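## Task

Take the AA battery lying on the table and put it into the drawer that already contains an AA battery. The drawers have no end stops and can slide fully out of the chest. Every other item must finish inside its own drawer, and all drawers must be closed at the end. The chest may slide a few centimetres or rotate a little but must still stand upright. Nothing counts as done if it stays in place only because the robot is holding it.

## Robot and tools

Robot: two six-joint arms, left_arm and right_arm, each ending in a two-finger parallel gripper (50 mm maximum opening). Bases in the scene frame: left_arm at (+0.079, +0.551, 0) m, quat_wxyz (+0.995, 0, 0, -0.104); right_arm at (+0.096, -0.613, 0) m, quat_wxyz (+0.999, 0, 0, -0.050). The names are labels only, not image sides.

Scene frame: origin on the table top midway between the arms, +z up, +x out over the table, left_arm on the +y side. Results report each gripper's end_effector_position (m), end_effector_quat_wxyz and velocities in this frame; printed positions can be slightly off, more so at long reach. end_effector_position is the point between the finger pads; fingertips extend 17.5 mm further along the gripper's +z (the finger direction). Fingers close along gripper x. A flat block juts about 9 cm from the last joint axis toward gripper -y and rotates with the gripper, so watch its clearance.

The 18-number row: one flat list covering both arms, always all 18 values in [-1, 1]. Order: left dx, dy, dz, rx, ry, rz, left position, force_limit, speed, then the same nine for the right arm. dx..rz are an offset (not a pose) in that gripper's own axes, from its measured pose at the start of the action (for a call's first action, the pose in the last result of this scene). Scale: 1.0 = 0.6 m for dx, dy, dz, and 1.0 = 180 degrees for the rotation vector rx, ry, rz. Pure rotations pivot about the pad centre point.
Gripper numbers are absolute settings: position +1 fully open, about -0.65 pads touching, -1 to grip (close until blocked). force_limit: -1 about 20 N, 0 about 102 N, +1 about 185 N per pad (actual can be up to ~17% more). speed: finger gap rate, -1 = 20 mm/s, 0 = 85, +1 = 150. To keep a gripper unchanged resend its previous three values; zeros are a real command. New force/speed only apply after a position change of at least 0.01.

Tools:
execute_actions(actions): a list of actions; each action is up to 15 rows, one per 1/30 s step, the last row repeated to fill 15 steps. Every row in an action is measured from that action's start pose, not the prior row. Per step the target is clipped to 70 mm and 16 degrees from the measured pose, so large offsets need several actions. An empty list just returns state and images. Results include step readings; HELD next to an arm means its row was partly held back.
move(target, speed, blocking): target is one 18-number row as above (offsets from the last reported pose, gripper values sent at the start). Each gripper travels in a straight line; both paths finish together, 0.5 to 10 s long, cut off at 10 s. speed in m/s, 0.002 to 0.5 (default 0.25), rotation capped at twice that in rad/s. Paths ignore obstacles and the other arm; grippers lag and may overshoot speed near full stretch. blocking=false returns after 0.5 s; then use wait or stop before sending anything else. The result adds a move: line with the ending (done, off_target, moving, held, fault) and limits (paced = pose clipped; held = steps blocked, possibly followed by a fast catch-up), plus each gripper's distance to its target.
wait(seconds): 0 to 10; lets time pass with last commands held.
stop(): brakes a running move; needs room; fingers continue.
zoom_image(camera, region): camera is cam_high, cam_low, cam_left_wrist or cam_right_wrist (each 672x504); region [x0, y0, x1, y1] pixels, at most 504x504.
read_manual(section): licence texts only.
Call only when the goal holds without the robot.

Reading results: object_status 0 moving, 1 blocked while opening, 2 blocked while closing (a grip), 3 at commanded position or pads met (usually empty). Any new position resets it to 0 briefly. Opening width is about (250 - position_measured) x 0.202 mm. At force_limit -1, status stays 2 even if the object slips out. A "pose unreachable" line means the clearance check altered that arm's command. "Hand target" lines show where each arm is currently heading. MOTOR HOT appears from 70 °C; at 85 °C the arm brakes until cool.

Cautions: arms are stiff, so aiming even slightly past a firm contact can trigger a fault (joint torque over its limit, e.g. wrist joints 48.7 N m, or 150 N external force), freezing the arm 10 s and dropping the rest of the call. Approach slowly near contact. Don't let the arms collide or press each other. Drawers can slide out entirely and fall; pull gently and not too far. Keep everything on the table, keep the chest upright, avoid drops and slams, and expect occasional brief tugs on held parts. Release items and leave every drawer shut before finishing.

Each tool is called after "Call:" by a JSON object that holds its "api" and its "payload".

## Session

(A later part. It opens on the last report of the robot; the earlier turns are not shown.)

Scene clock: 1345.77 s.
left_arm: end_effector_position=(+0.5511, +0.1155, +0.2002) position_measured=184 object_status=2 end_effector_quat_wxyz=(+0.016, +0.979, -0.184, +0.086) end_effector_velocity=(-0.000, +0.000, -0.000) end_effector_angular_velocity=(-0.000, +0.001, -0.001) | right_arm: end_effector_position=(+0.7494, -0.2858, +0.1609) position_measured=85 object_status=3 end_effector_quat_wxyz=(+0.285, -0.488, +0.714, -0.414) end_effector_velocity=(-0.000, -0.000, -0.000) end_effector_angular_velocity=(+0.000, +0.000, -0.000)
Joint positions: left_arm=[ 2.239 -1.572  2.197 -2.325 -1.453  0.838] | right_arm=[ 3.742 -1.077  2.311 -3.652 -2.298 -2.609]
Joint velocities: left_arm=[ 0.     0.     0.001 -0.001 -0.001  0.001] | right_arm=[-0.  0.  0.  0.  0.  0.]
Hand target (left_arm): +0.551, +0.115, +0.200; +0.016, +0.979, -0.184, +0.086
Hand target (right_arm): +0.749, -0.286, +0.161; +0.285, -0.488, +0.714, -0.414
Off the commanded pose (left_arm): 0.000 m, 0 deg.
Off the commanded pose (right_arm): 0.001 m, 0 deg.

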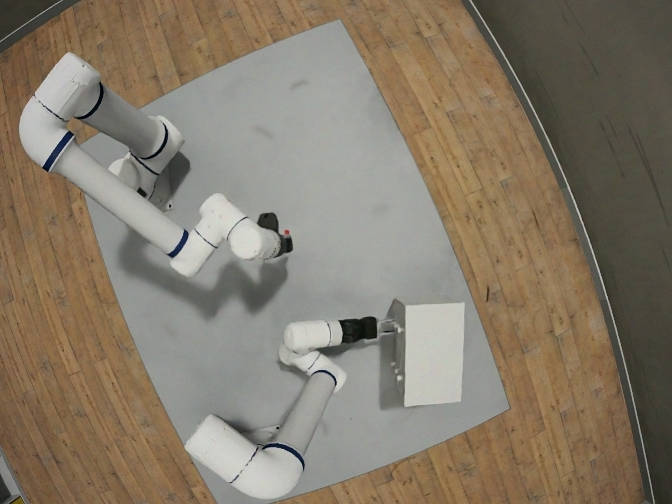

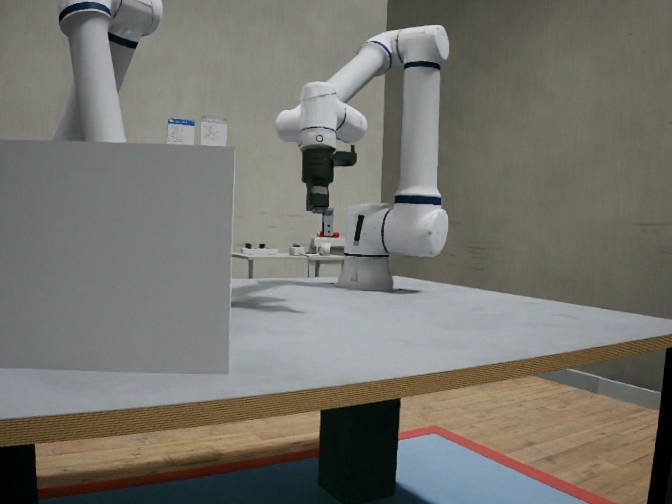

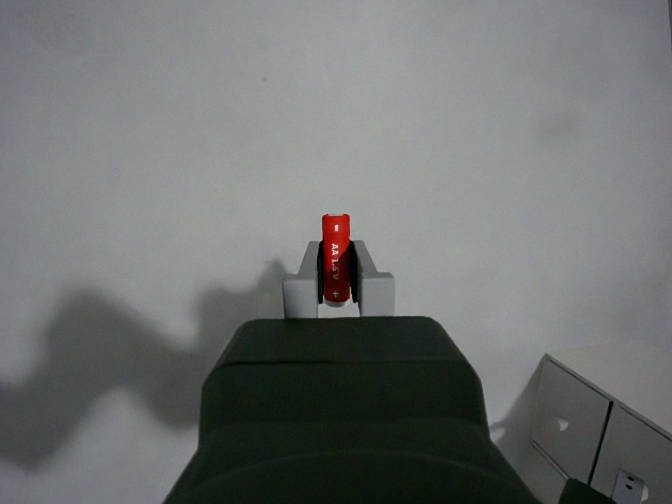

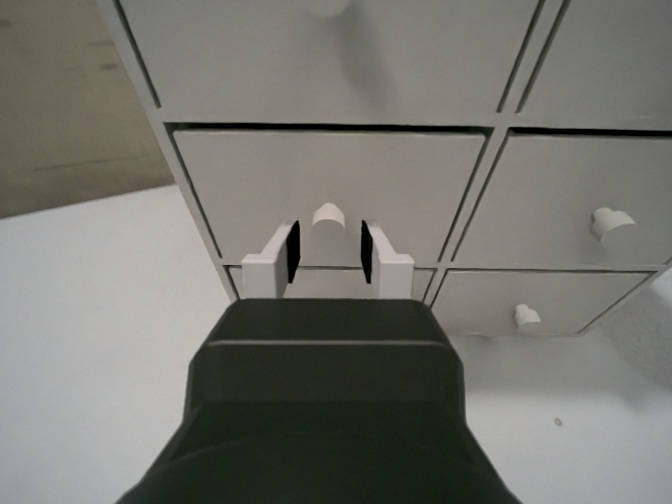

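Call:
{"api": "execute_actions", "payload": {"actions": [[
[0,0,0,0,0,0,-1,-0.6,-0.2, -0.0006,-0.0035,0.0038,-0.0005,0.0004,0,0.45,-0.4,0.3],
[0,0,0,0,0,0,-1,-0.6,-0.2, -0.0012,-0.0070,0.0076,-0.0011,0.0008,0,0.45,-0.4,0.3],
[0,0,0,0,0,0,-1,-0.6,-0.2, -0.0017,-0.0104,0.0113,-0.0016,0.0012,-0.0003,0.45,-0.4,0.3],
[0,0,0,0,0,0,-1,-0.6,-0.2, -0.0017,-0.0104,0.0113,-0.0016,0.0012,-0.0003,0.45,-0.4,0.3],
[0,0,0,0,0,0,-1,-0.6,-0.2, -0.0017,-0.0104,0.0113,-0.0016,0.0012,-0.0003,0.45,-0.4,0.3],
[0,0,0,0,0,0,-1,-0.6,-0.2, -0.0017,-0.0104,0.0113,-0.0016,0.0012,-0.0003,0.45,-0.4,0.3],
[0,0,0,0,0,0,-1,-0.6,-0.2, -0.0017,-0.0104,0.0113,-0.0016,0.0012,-0.0003,0.45,-0.4,0.3],
[0,0,0,0,0,0,-1,-0.6,-0.2, -0.0017,-0.0104,0.0113,-0.0016,0.0012,-0.0003,-1,-0.4,-0.2]
]]}}

Call:
{"api": "wait", "payload": {"seconds": 0.5}}

Scene clock: 1373.50 s.
left_arm: end_effector_position=(+0.5511, +0.1155, +0.2002) position_measured=184 object_status=2 end_effector_quat_wxyz=(+0.016, +0.979, -0.184, +0.086) end_effector_velocity=(-0.000, +0.001, -0.001) end_effector_angular_velocity=(+0.001, +0.002, +0.001) | right_arm: end_effector_position=(+0.7578, -0.2881, +0.1629) position_measured=177 object_status=0 end_effector_quat_wxyz=(+0.282, -0.488, +0.715, -0.414) end_effector_velocity=(+0.003, -0.001, +0.000) end_effector_angular_velocity=(+0.000, +0.002, -0.002)
Joint positions: left_arm=[ 2.239 -1.572  2.197 -2.325 -1.453  0.838] | right_arm=[ 3.732 -1.08   2.301 -3.636 -2.291 -2.613]
Joint velocities: left_arm=[ 0.001  0.     0.001  0.001 -0.001 -0.   ] | right_arm=[-0.004 -0.    -0.003  0.005  0.002 -0.   ]
Hand target (left_arm): +0.551, +0.115, +0.200; +0.016, +0.979, -0.184, +0.086
Hand target (right_arm): +0.758, -0.288, +0.163; +0.282, -0.488, +0.715, -0.414
Off the commanded pose (left_arm): 0.000 m, 0 deg.
Off the commanded pose (right_arm): 0.000 m, 0 deg.
Step readings (end_effector_position):
0: left_arm (+0.5511, +0.1155, +0.2002) | right_arm (+0.7494, -0.2858, +0.1609)
1: left_arm (+0.5511, +0.1155, +0.2002) | right_arm (+0.7494, -0.2859, +0.1609)
2: left_arm (+0.5511, +0.1155, +0.2002) | right_arm (+0.7499, -0.2862, +0.1609)
4: left_arm (+0.5511, +0.1155, +0.2002) | right_arm (+0.7529, -0.2868, +0.1617)
8: left_arm (+0.5511, +0.1155, +0.2002) | right_arm (+0.7563, -0.2877, +0.1625)
15: end_effector_position above

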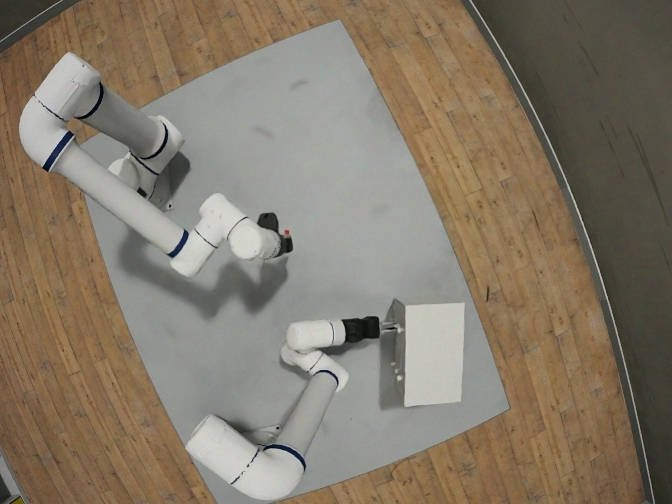

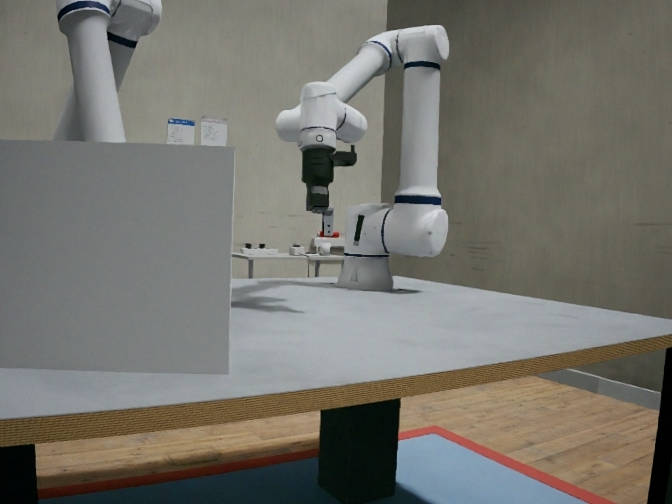

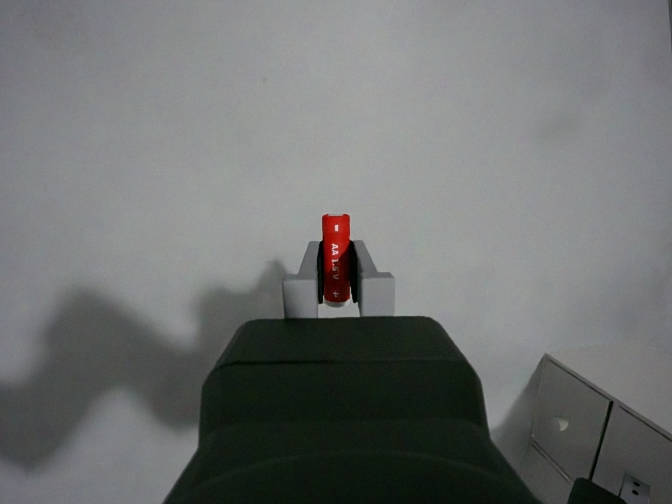

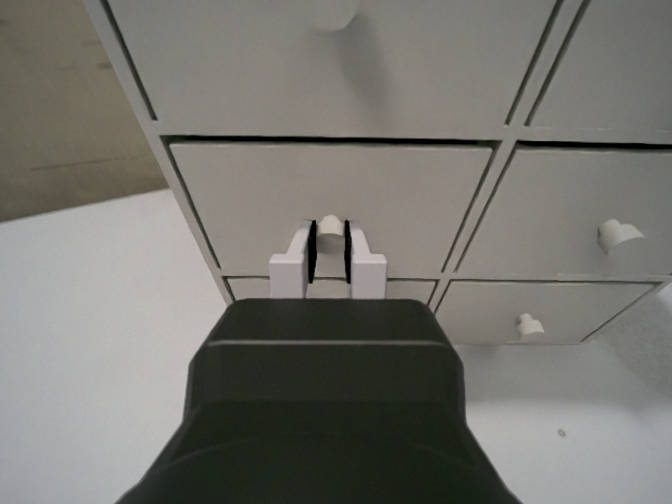

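Scene clock: 1374.00 s.
left_arm: end_effector_position=(+0.5511, +0.1155, +0.2002) position_measured=184 object_status=2 end_effector_quat_wxyz=(+0.016, +0.979, -0.184, +0.086) end_effector_velocity=(-0.000, -0.000, -0.000) end_effector_angular_velocity=(+0.000, -0.000, -0.001) | right_arm: end_effector_position=(+0.7581, -0.2881, +0.1629) position_measured=182 object_status=2 end_effector_quat_wxyz=(+0.282, -0.488, +0.715, -0.414) end_effector_velocity=(+0.000, +0.000, +0.001) end_effector_angular_velocity=(+0.001, -0.002, +0.001)
Joint positions: left_arm=[ 2.239 -1.572  2.197 -2.325 -1.453  0.838] | right_arm=[ 3.731 -1.08   2.3   -3.636 -2.291 -2.613]
Joint velocities: left_arm=[-0.     0.     0.    -0.     0.     0.001] | right_arm=[-0.    -0.001 -0.    -0.001  0.    -0.001]
Hand target (left_arm): +0.551, +0.115, +0.200; +0.016, +0.979, -0.184, +0.086
Hand target (right_arm): +0.758, -0.288, +0.163; +0.282, -0.488, +0.715, -0.414
Off the commanded pose (left_arm): 0.000 m, 0 deg.
Off the commanded pose (right_arm): 0.000 m, 0 deg.
wait: 0.50 s; at rest by 0.20 s

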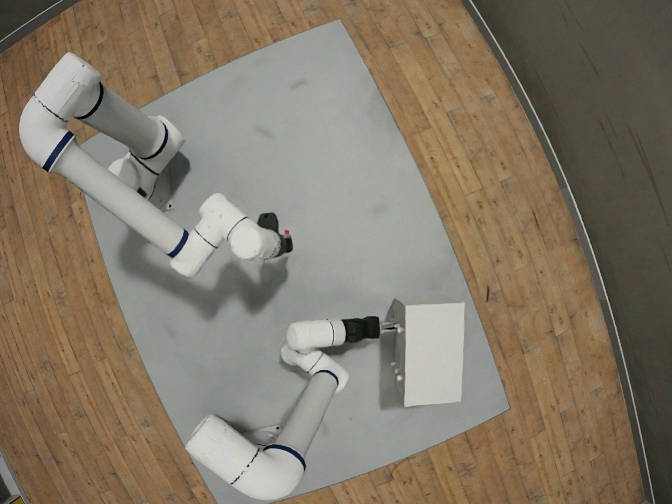

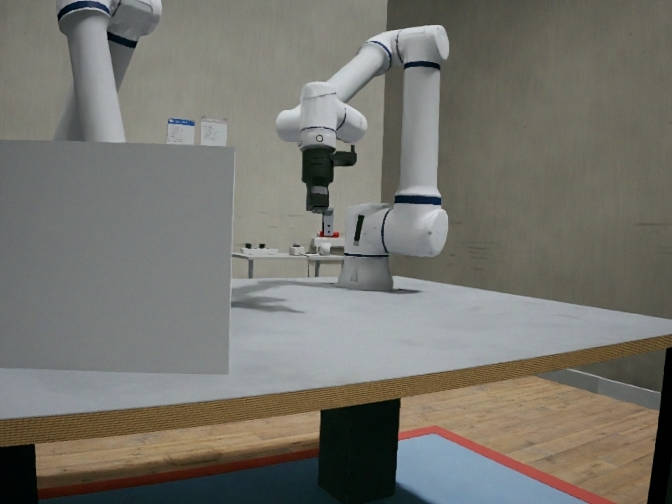

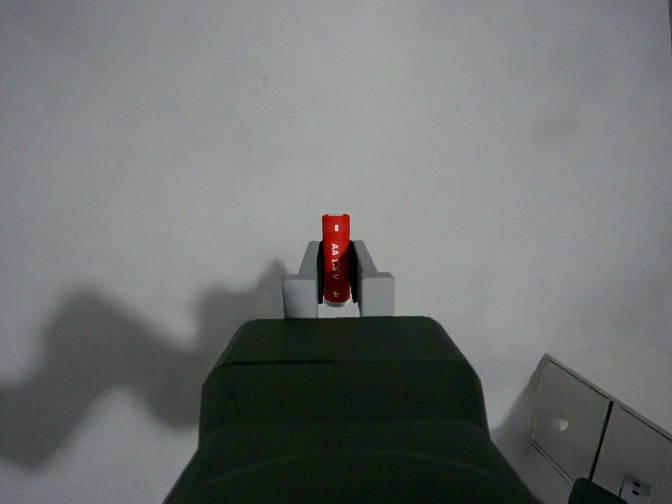

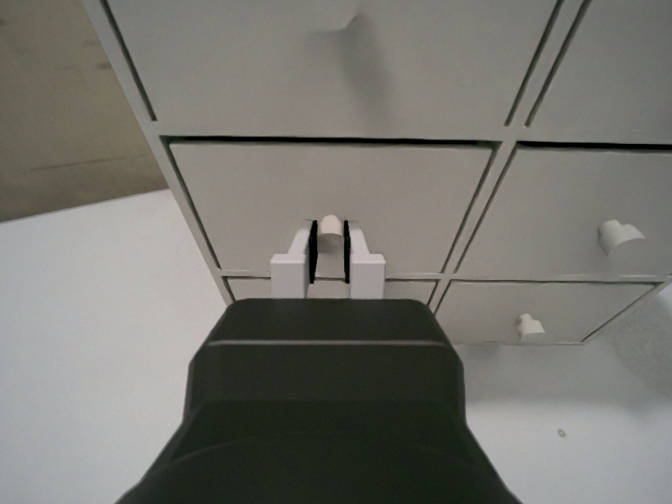

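Call:
{"api": "move", "payload": {"target": [0,0,0,0,0,0,-1,-0.6,-0.2, 0,0.1083,-0.1877,0,0,0,-1,-0.4,-0.2], "speed": 0.18}}

Scene clock: 1379.53 s.
left_arm: end_effector_position=(+0.5511, +0.1155, +0.2002) position_measured=184 object_status=2 end_effector_quat_wxyz=(+0.016, +0.979, -0.184, +0.086) end_effector_velocity=(+0.000, +0.000, +0.000) end_effector_angular_velocity=(+0.001, -0.001, -0.001) | right_arm: end_effector_position=(+0.6374, -0.2408, +0.1630) position_measured=182 object_status=2 end_effector_quat_wxyz=(+0.282, -0.488, +0.715, -0.413) end_effector_velocity=(-0.003, +0.001, +0.000) end_effector_angular_velocity=(+0.000, +0.000, -0.000)
Joint positions: left_arm=[ 2.239 -1.572  2.197 -2.325 -1.453  0.838] | right_arm=[ 3.927 -1.145  2.394 -3.524 -2.427 -2.415]
Joint velocities: left_arm=[ 0.    -0.    -0.     0.001  0.001  0.002] | right_arm=[ 0.005 -0.002  0.001  0.006 -0.003  0.006]
Hand target (left_arm): +0.551, +0.115, +0.200; +0.016, +0.979, -0.184, +0.086
Hand target (right_arm): +0.637, -0.241, +0.163; +0.282, -0.488, +0.715, -0.413
Off the commanded pose (left_arm): 0.000 m, 0 deg.
Off the commanded pose (right_arm): 0.000 m, 0 deg.
move: done

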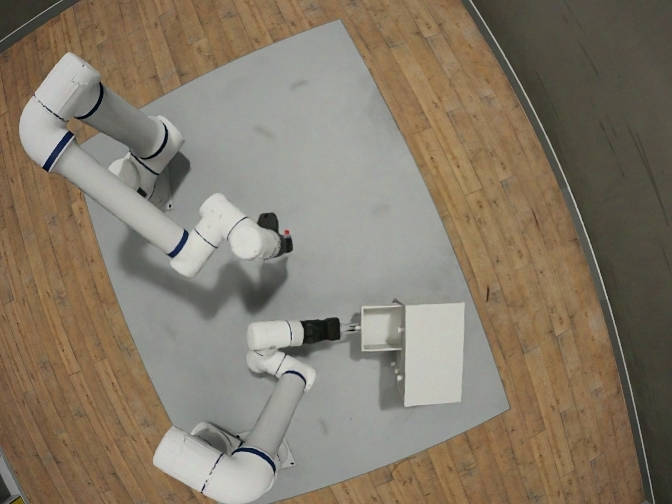

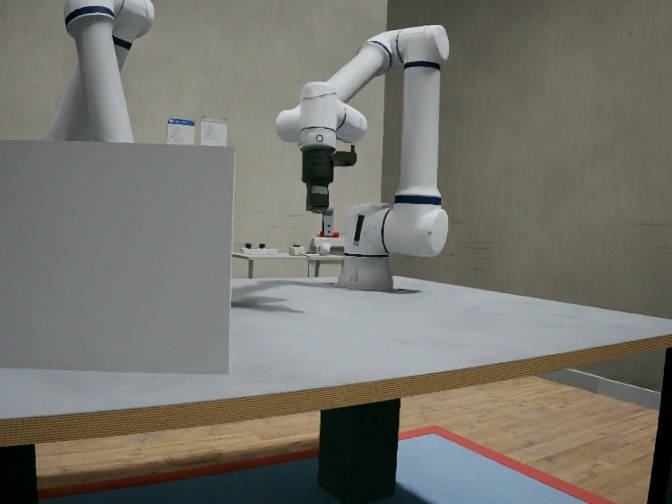

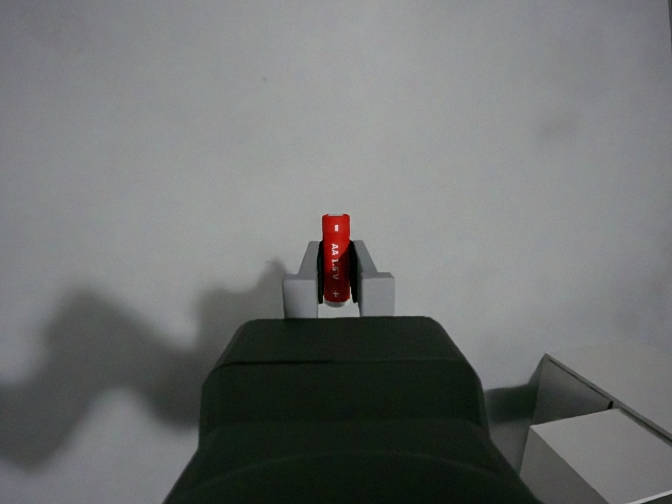

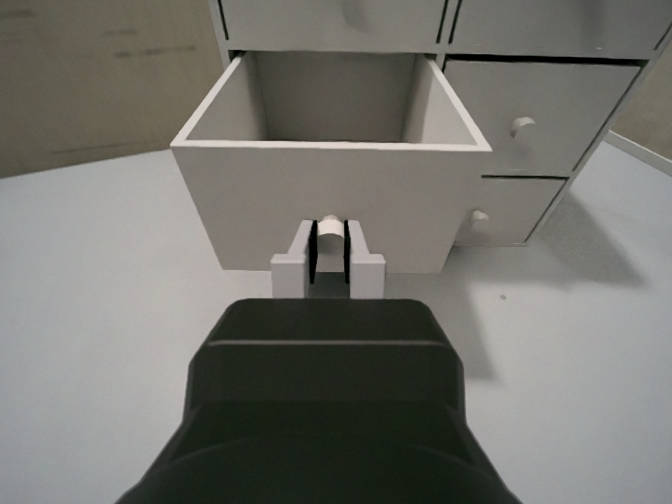

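Call:
{"api": "zoom_image", "payload": {"camera": "cam_high", "region": [340, 285, 420, 357]}}

Call:
{"api": "zoom_image", "payload": {"camera": "cam_right_wrist", "region": [170, 40, 500, 160]}}

Region (340, 285, 420, 357) of cam_high's 672x504 image, scaled by 6.300, with more detail than that image has; it fills the top 454 rows of this view, and the rest is white.

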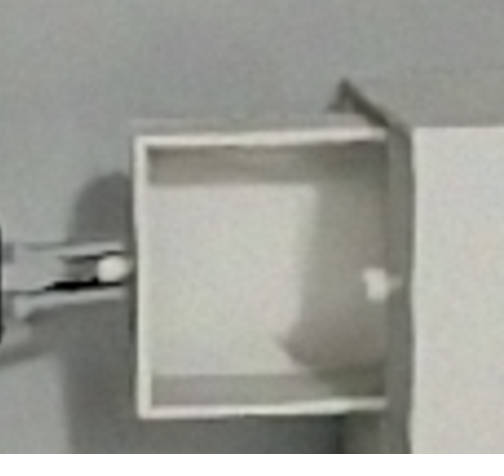

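Region (170, 40, 500, 160) of cam_right_wrist's 672x504 image, scaled by 1.527, with more detail than that image has; it fills the top 183 rows of this view, and the rest is white.

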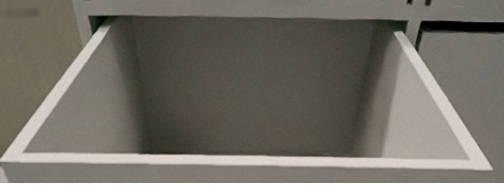

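Call:
{"api": "move", "payload": {"target": [0,0,0,0,0,0,-1,-0.6,-0.2, 0.0002,-0.1078,0.1872,0,0,0,-1,-0.4,-0.2], "speed": 0.18}}

Scene clock: 1400.23 s.
left_arm: end_effector_position=(+0.5511, +0.1155, +0.2002) position_measured=184 object_status=2 end_effector_quat_wxyz=(+0.016, +0.979, -0.184, +0.086) end_effector_velocity=(-0.000, +0.000, -0.000) end_effector_angular_velocity=(+0.001, +0.001, +0.001) | right_arm: end_effector_position=(+0.7577, -0.2881, +0.1629) position_measured=182 object_status=2 end_effector_quat_wxyz=(+0.282, -0.488, +0.715, -0.414) end_effector_velocity=(+0.003, -0.001, +0.001) end_effector_angular_velocity=(+0.002, -0.003, -0.000)
Joint positions: left_arm=[ 2.239 -1.572  2.197 -2.325 -1.453  0.838] | right_arm=[ 3.732 -1.08   2.301 -3.636 -2.291 -2.613]
Joint velocities: left_arm=[ 0.    -0.     0.     0.001 -0.001 -0.001] | right_arm=[-0.004  0.    -0.003 -0.003  0.003 -0.003]
Hand target (left_arm): +0.551, +0.115, +0.200; +0.016, +0.979, -0.184, +0.086
Hand target (right_arm): +0.758, -0.288, +0.163; +0.282, -0.488, +0.715, -0.414
Off the commanded pose (left_arm): 0.000 m, 0 deg.
Off the commanded pose (right_arm): 0.000 m, 0 deg.
move: done

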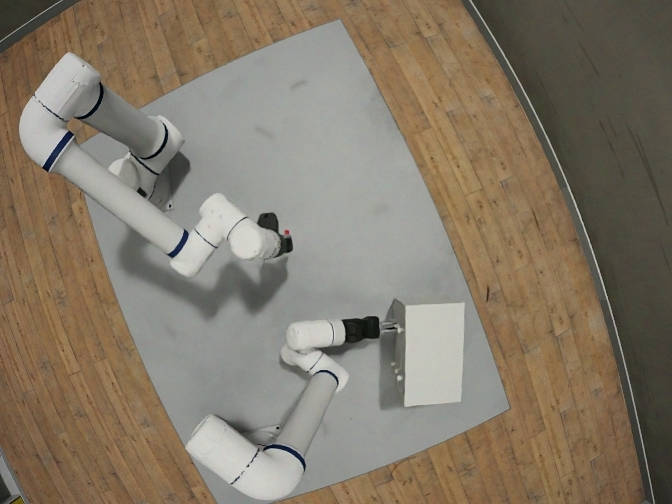

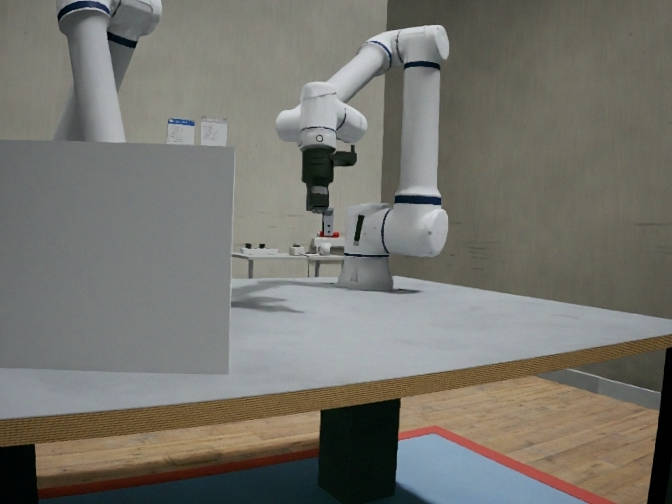

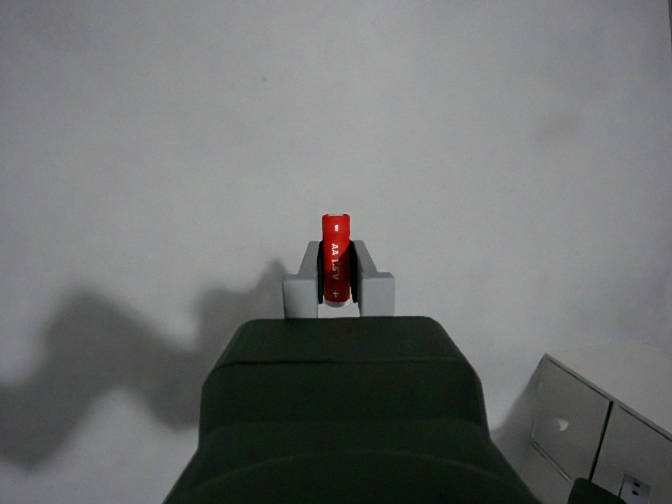

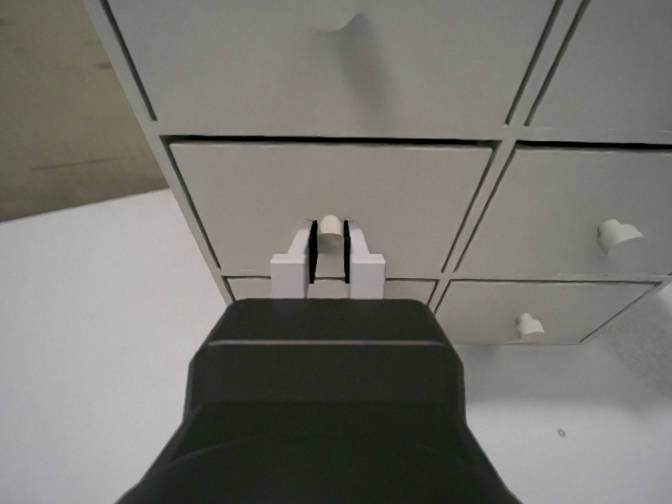

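Call:
{"api": "execute_actions", "payload": {"actions": [[
[0,0,0,0,0,0,-1,-0.6,-0.2, 0,0,0,0,0,0,0.45,-0.4,0.3],
[0,0,0,0,0,0,-1,-0.6,-0.2, 0,0,0,0,0,0,0.45,-0.4,0.3],
[0,0,0,0,0,0,-1,-0.6,-0.2, 0,0.0025,-0.0043,0,0,0,0.45,-0.4,0.3],
[0,0,0,0,0,0,-1,-0.6,-0.2, 0,0.0050,-0.0087,0,0,0,0.45,-0.4,0.3],
[0,0,0,0,0,0,-1,-0.6,-0.2, 0,-0.0081,-0.0200,0,0,0,0.45,-0.4,0.3],
[0,0,0,0,0,0,-1,-0.6,-0.2, 0,-0.0229,-0.0286,0,0,0,0.45,-0.4,0.3],
[0,0,0,0,0,0,-1,-0.6,-0.2, 0,-0.0377,-0.0371,0,0,0,0.45,-0.4,0.3],
[0,0,0,0,0,0,-1,-0.6,-0.2, 0,-0.0525,-0.0457,0,0,0,0.45,-0.4,0.3],
[0,0,0,0,0,0,-1,-0.6,-0.2, 0,-0.0673,-0.0542,0,0,0,0.45,-0.4,0.3],
[0,0,0,0,0,0,-1,-0.6,-0.2, 0,-0.0821,-0.0627,0,0,0,0.45,-0.4,0.3],
[0,0,0,0,0,0,-1,-0.6,-0.2, 0,-0.0969,-0.0713,0,0,0,0.45,-0.4,0.3],
[0,0,0,0,0,0,-1,-0.6,-0.2, 0,-0.1117,-0.0798,0,0,0,0.45,-0.4,0.3],
[0,0,0,0,0,0,-1,-0.6,-0.2, 0,-0.1280,-0.0893,0,0,0,0.45,-0.4,0.3],
[0,0,0,0,0,0,-1,-0.6,-0.2, 0,-0.1433,-0.0981,0,0,0,0.45,-0.4,0.3],
[0,0,0,0,0,0,-1,-0.6,-0.2, 0,-0.1433,-0.0981,0,0,0,0.45,-0.4,0.3]
]]}}

Call:
{"api": "wait", "payload": {"seconds": 0.8}}

Scene clock: 1414.03 s.
left_arm: end_effector_position=(+0.5511, +0.1155, +0.2002) position_measured=184 object_status=2 end_effector_quat_wxyz=(+0.016, +0.979, -0.184, +0.086) end_effector_velocity=(+0.000, +0.001, -0.000) end_effector_angular_velocity=(+0.002, +0.000, +0.002) | right_arm: end_effector_position=(+0.7511, -0.2853, +0.2348) position_measured=85 object_status=3 end_effector_quat_wxyz=(+0.284, -0.488, +0.713, -0.415) end_effector_velocity=(-0.000, +0.004, +0.257) end_effector_angular_velocity=(+0.012, -0.034, +0.003)
Joint positions: left_arm=[ 2.239 -1.572  2.197 -2.325 -1.453  0.838] | right_arm=[ 3.742 -1.223  2.296 -3.492 -2.299 -2.61 ]
Joint velocities: left_arm=[ 0.001 -0.     0.     0.001  0.001 -0.001] | right_arm=[ 0.007 -0.47  -0.073  0.506 -0.007 -0.003]
Hand target (left_arm): +0.551, +0.115, +0.200; +0.016, +0.979, -0.184, +0.086
Hand target (right_arm): +0.750, -0.285, +0.266; +0.284, -0.488, +0.713, -0.415
Off the commanded pose (left_arm): 0.000 m, 0 deg.
Off the commanded pose (right_arm): 0.032 m, 0 deg.
Step readings (end_effector_position):
0: left_arm (+0.5511, +0.1155, +0.2002) | right_arm (+0.7581, -0.2882, +0.1628)
1: left_arm (+0.5511, +0.1155, +0.2002) | right_arm (+0.7581, -0.2882, +0.1628)
2: left_arm (+0.5511, +0.1155, +0.2002) | right_arm (+0.7581, -0.2882, +0.1628)
4: left_arm (+0.5511, +0.1155, +0.2002) | right_arm (+0.7574, -0.2877, +0.1629)
8: left_arm (+0.5511, +0.1155, +0.2002) | right_arm (+0.7531, -0.2862, +0.1762)
15: end_effector_position above

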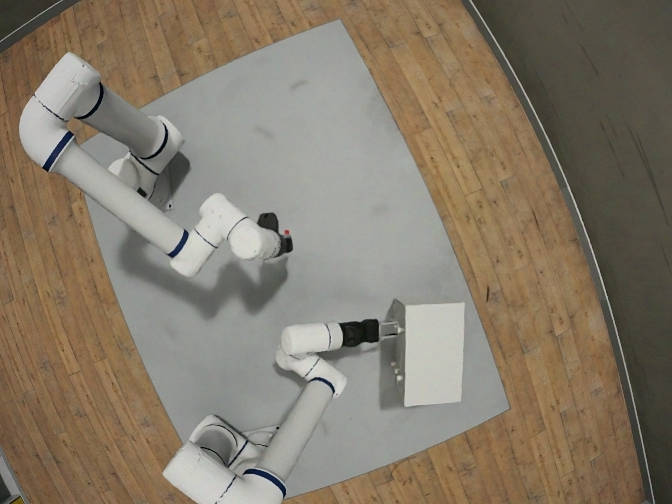

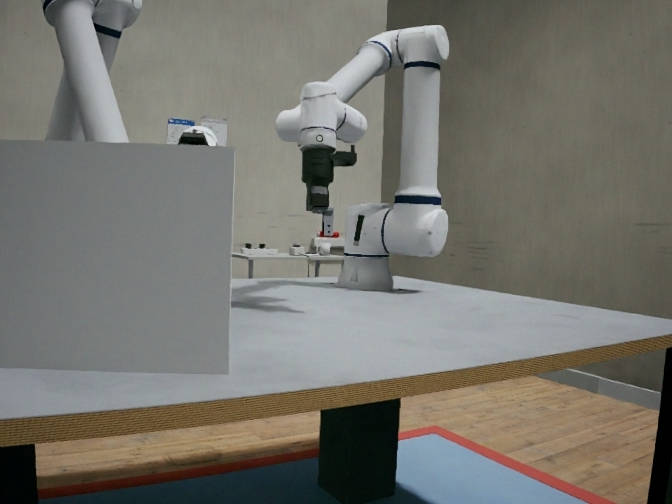

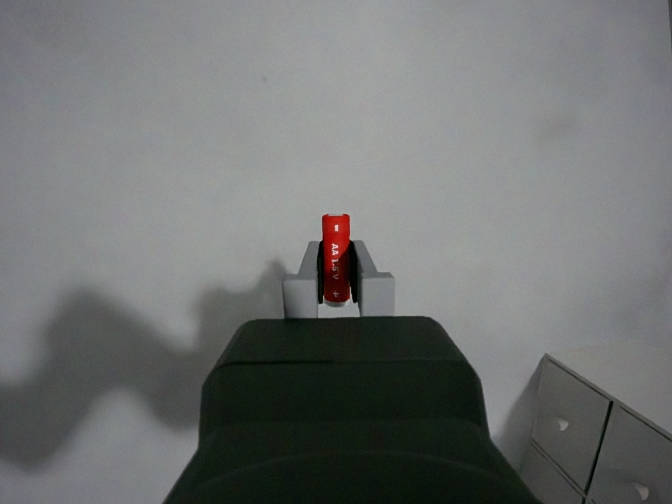

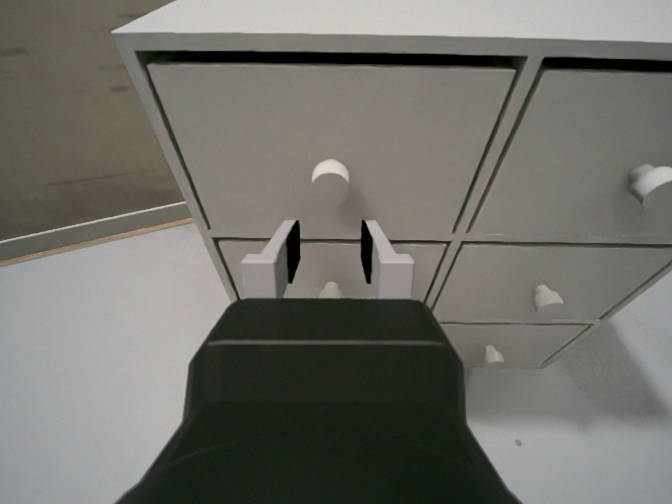

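Scene clock: 1414.83 s.
left_arm: end_effector_position=(+0.5511, +0.1155, +0.2002) position_measured=184 object_status=2 end_effector_quat_wxyz=(+0.016, +0.979, -0.184, +0.086) end_effector_velocity=(+0.000, -0.000, -0.000) end_effector_angular_velocity=(-0.001, +0.000, -0.000) | right_arm: end_effector_position=(+0.7498, -0.2855, +0.2659) position_measured=85 object_status=3 end_effector_quat_wxyz=(+0.284, -0.488, +0.713, -0.415) end_effector_velocity=(-0.001, +0.001, -0.000) end_effector_angular_velocity=(-0.002, +0.002, +0.002)
Joint positions: left_arm=[ 2.239 -1.572  2.197 -2.325 -1.453  0.838] | right_arm=[ 3.743 -1.282  2.288 -3.424 -2.299 -2.609]
Joint velocities: left_arm=[ 0.     0.     0.    -0.002 -0.001  0.001] | right_arm=[ 0.001 -0.     0.     0.002  0.    -0.001]
Hand target (left_arm): +0.551, +0.115, +0.200; +0.016, +0.979, -0.184, +0.086
Hand target (right_arm): +0.750, -0.285, +0.266; +0.284, -0.488, +0.713, -0.415
Off the commanded pose (left_arm): 0.000 m, 0 deg.
Off the commanded pose (right_arm): 0.001 m, 0 deg.
wait: 0.80 s; at rest by 0.53 s

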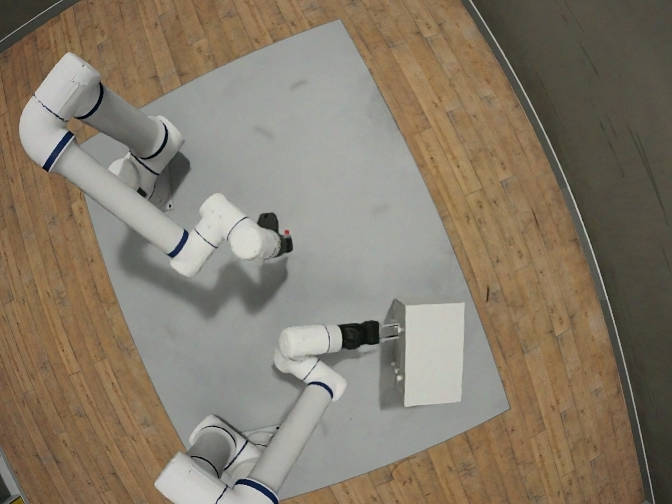

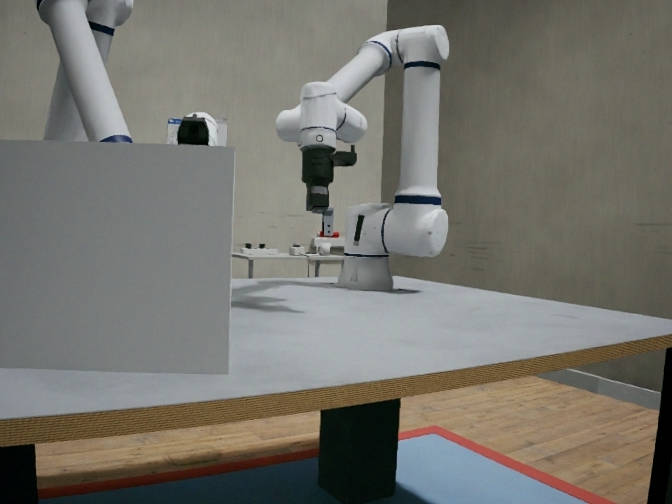

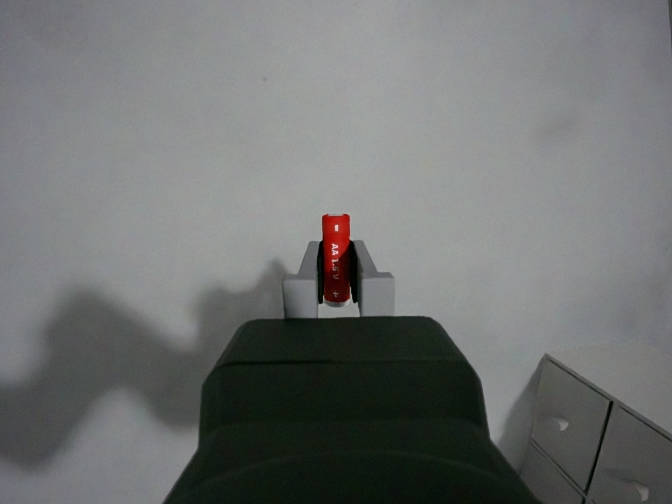

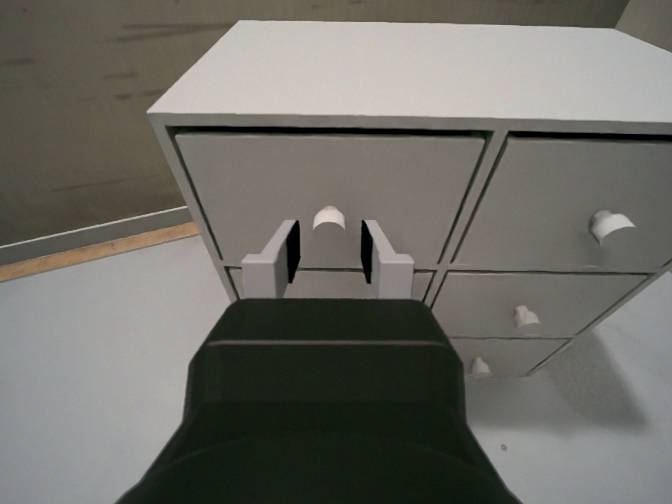

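Call:
{"api": "execute_actions", "payload": {"actions": []}}

Call:
{"api": "zoom_image", "payload": {"camera": "cam_right_wrist", "region": [150, 110, 510, 310]}}

Scene clock: 1419.20 s.
left_arm: end_effector_position=(+0.5511, +0.1155, +0.2002) position_measured=184 object_status=2 end_effector_quat_wxyz=(+0.016, +0.979, -0.184, +0.086) end_effector_velocity=(-0.000, +0.000, -0.000) end_effector_angular_velocity=(+0.000, +0.001, +0.000) | right_arm: end_effector_position=(+0.7498, -0.2855, +0.2660) position_measured=85 object_status=3 end_effector_quat_wxyz=(+0.284, -0.488, +0.713, -0.415) end_effector_velocity=(+0.000, +0.000, -0.000) end_effector_angular_velocity=(+0.000, -0.000, -0.000)
Joint positions: left_arm=[ 2.239 -1.572  2.197 -2.325 -1.453  0.838] | right_arm=[ 3.743 -1.282  2.288 -3.424 -2.299 -2.609]
Joint velocities: left_arm=[ 0.     0.     0.     0.    -0.001 -0.   ] | right_arm=[-0.     0.     0.    -0.001  0.     0.   ]
Hand target (left_arm): +0.551, +0.115, +0.200; +0.016, +0.979, -0.184, +0.086
Hand target (right_arm): +0.750, -0.285, +0.266; +0.284, -0.488, +0.713, -0.415
Off the commanded pose (left_arm): 0.000 m, 0 deg.
Off the commanded pose (right_arm): 0.001 m, 0 deg.

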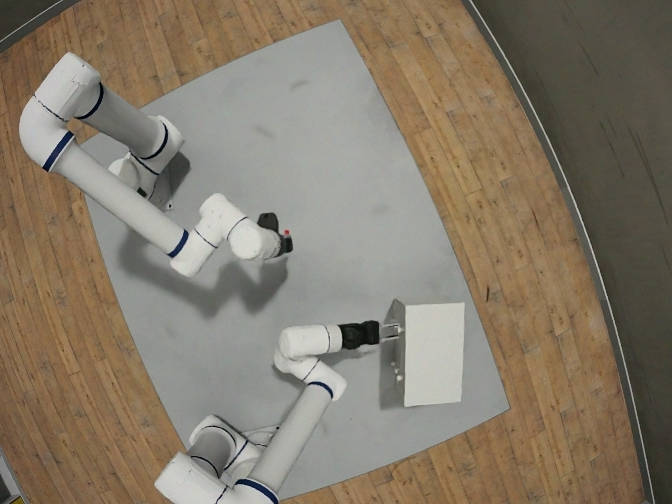

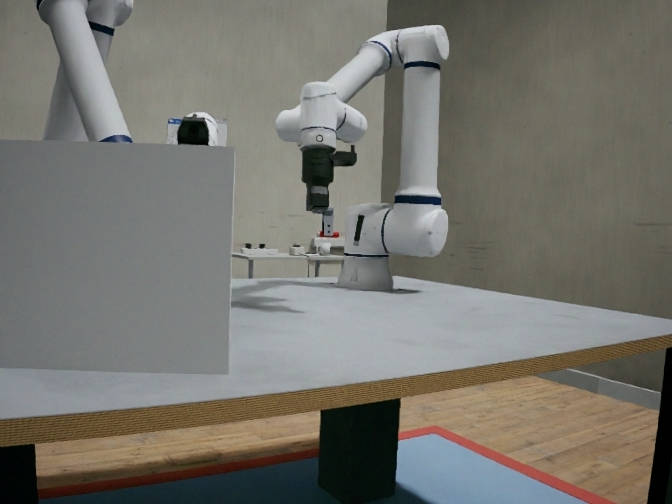

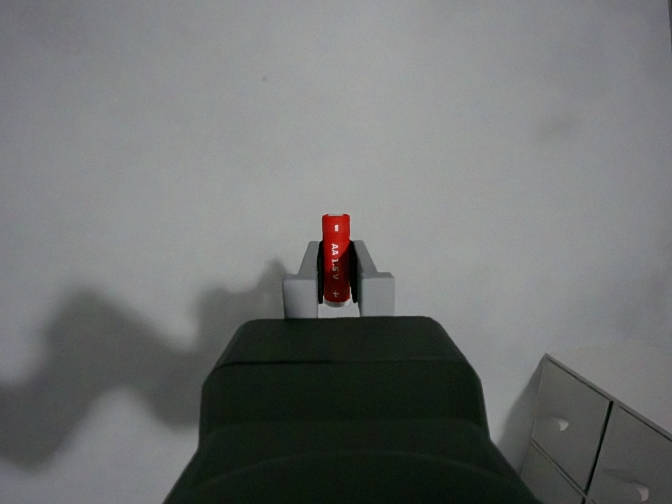

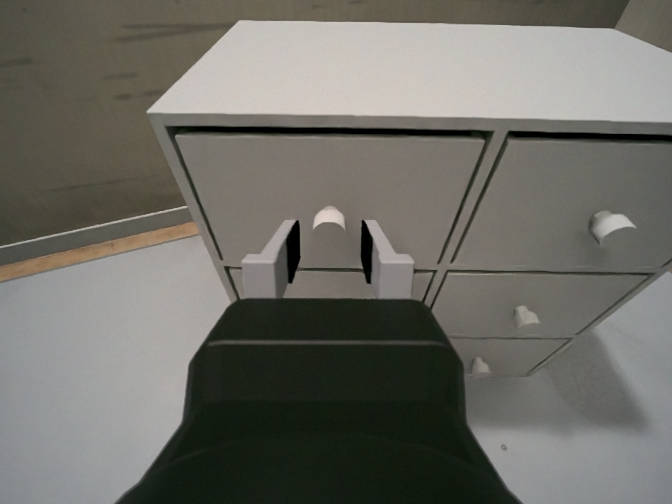

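Region (150, 110, 510, 310) of cam_right_wrist's 672x504 image, scaled by 1.400, with more detail than that image has.

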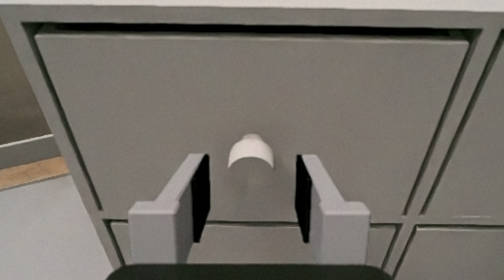

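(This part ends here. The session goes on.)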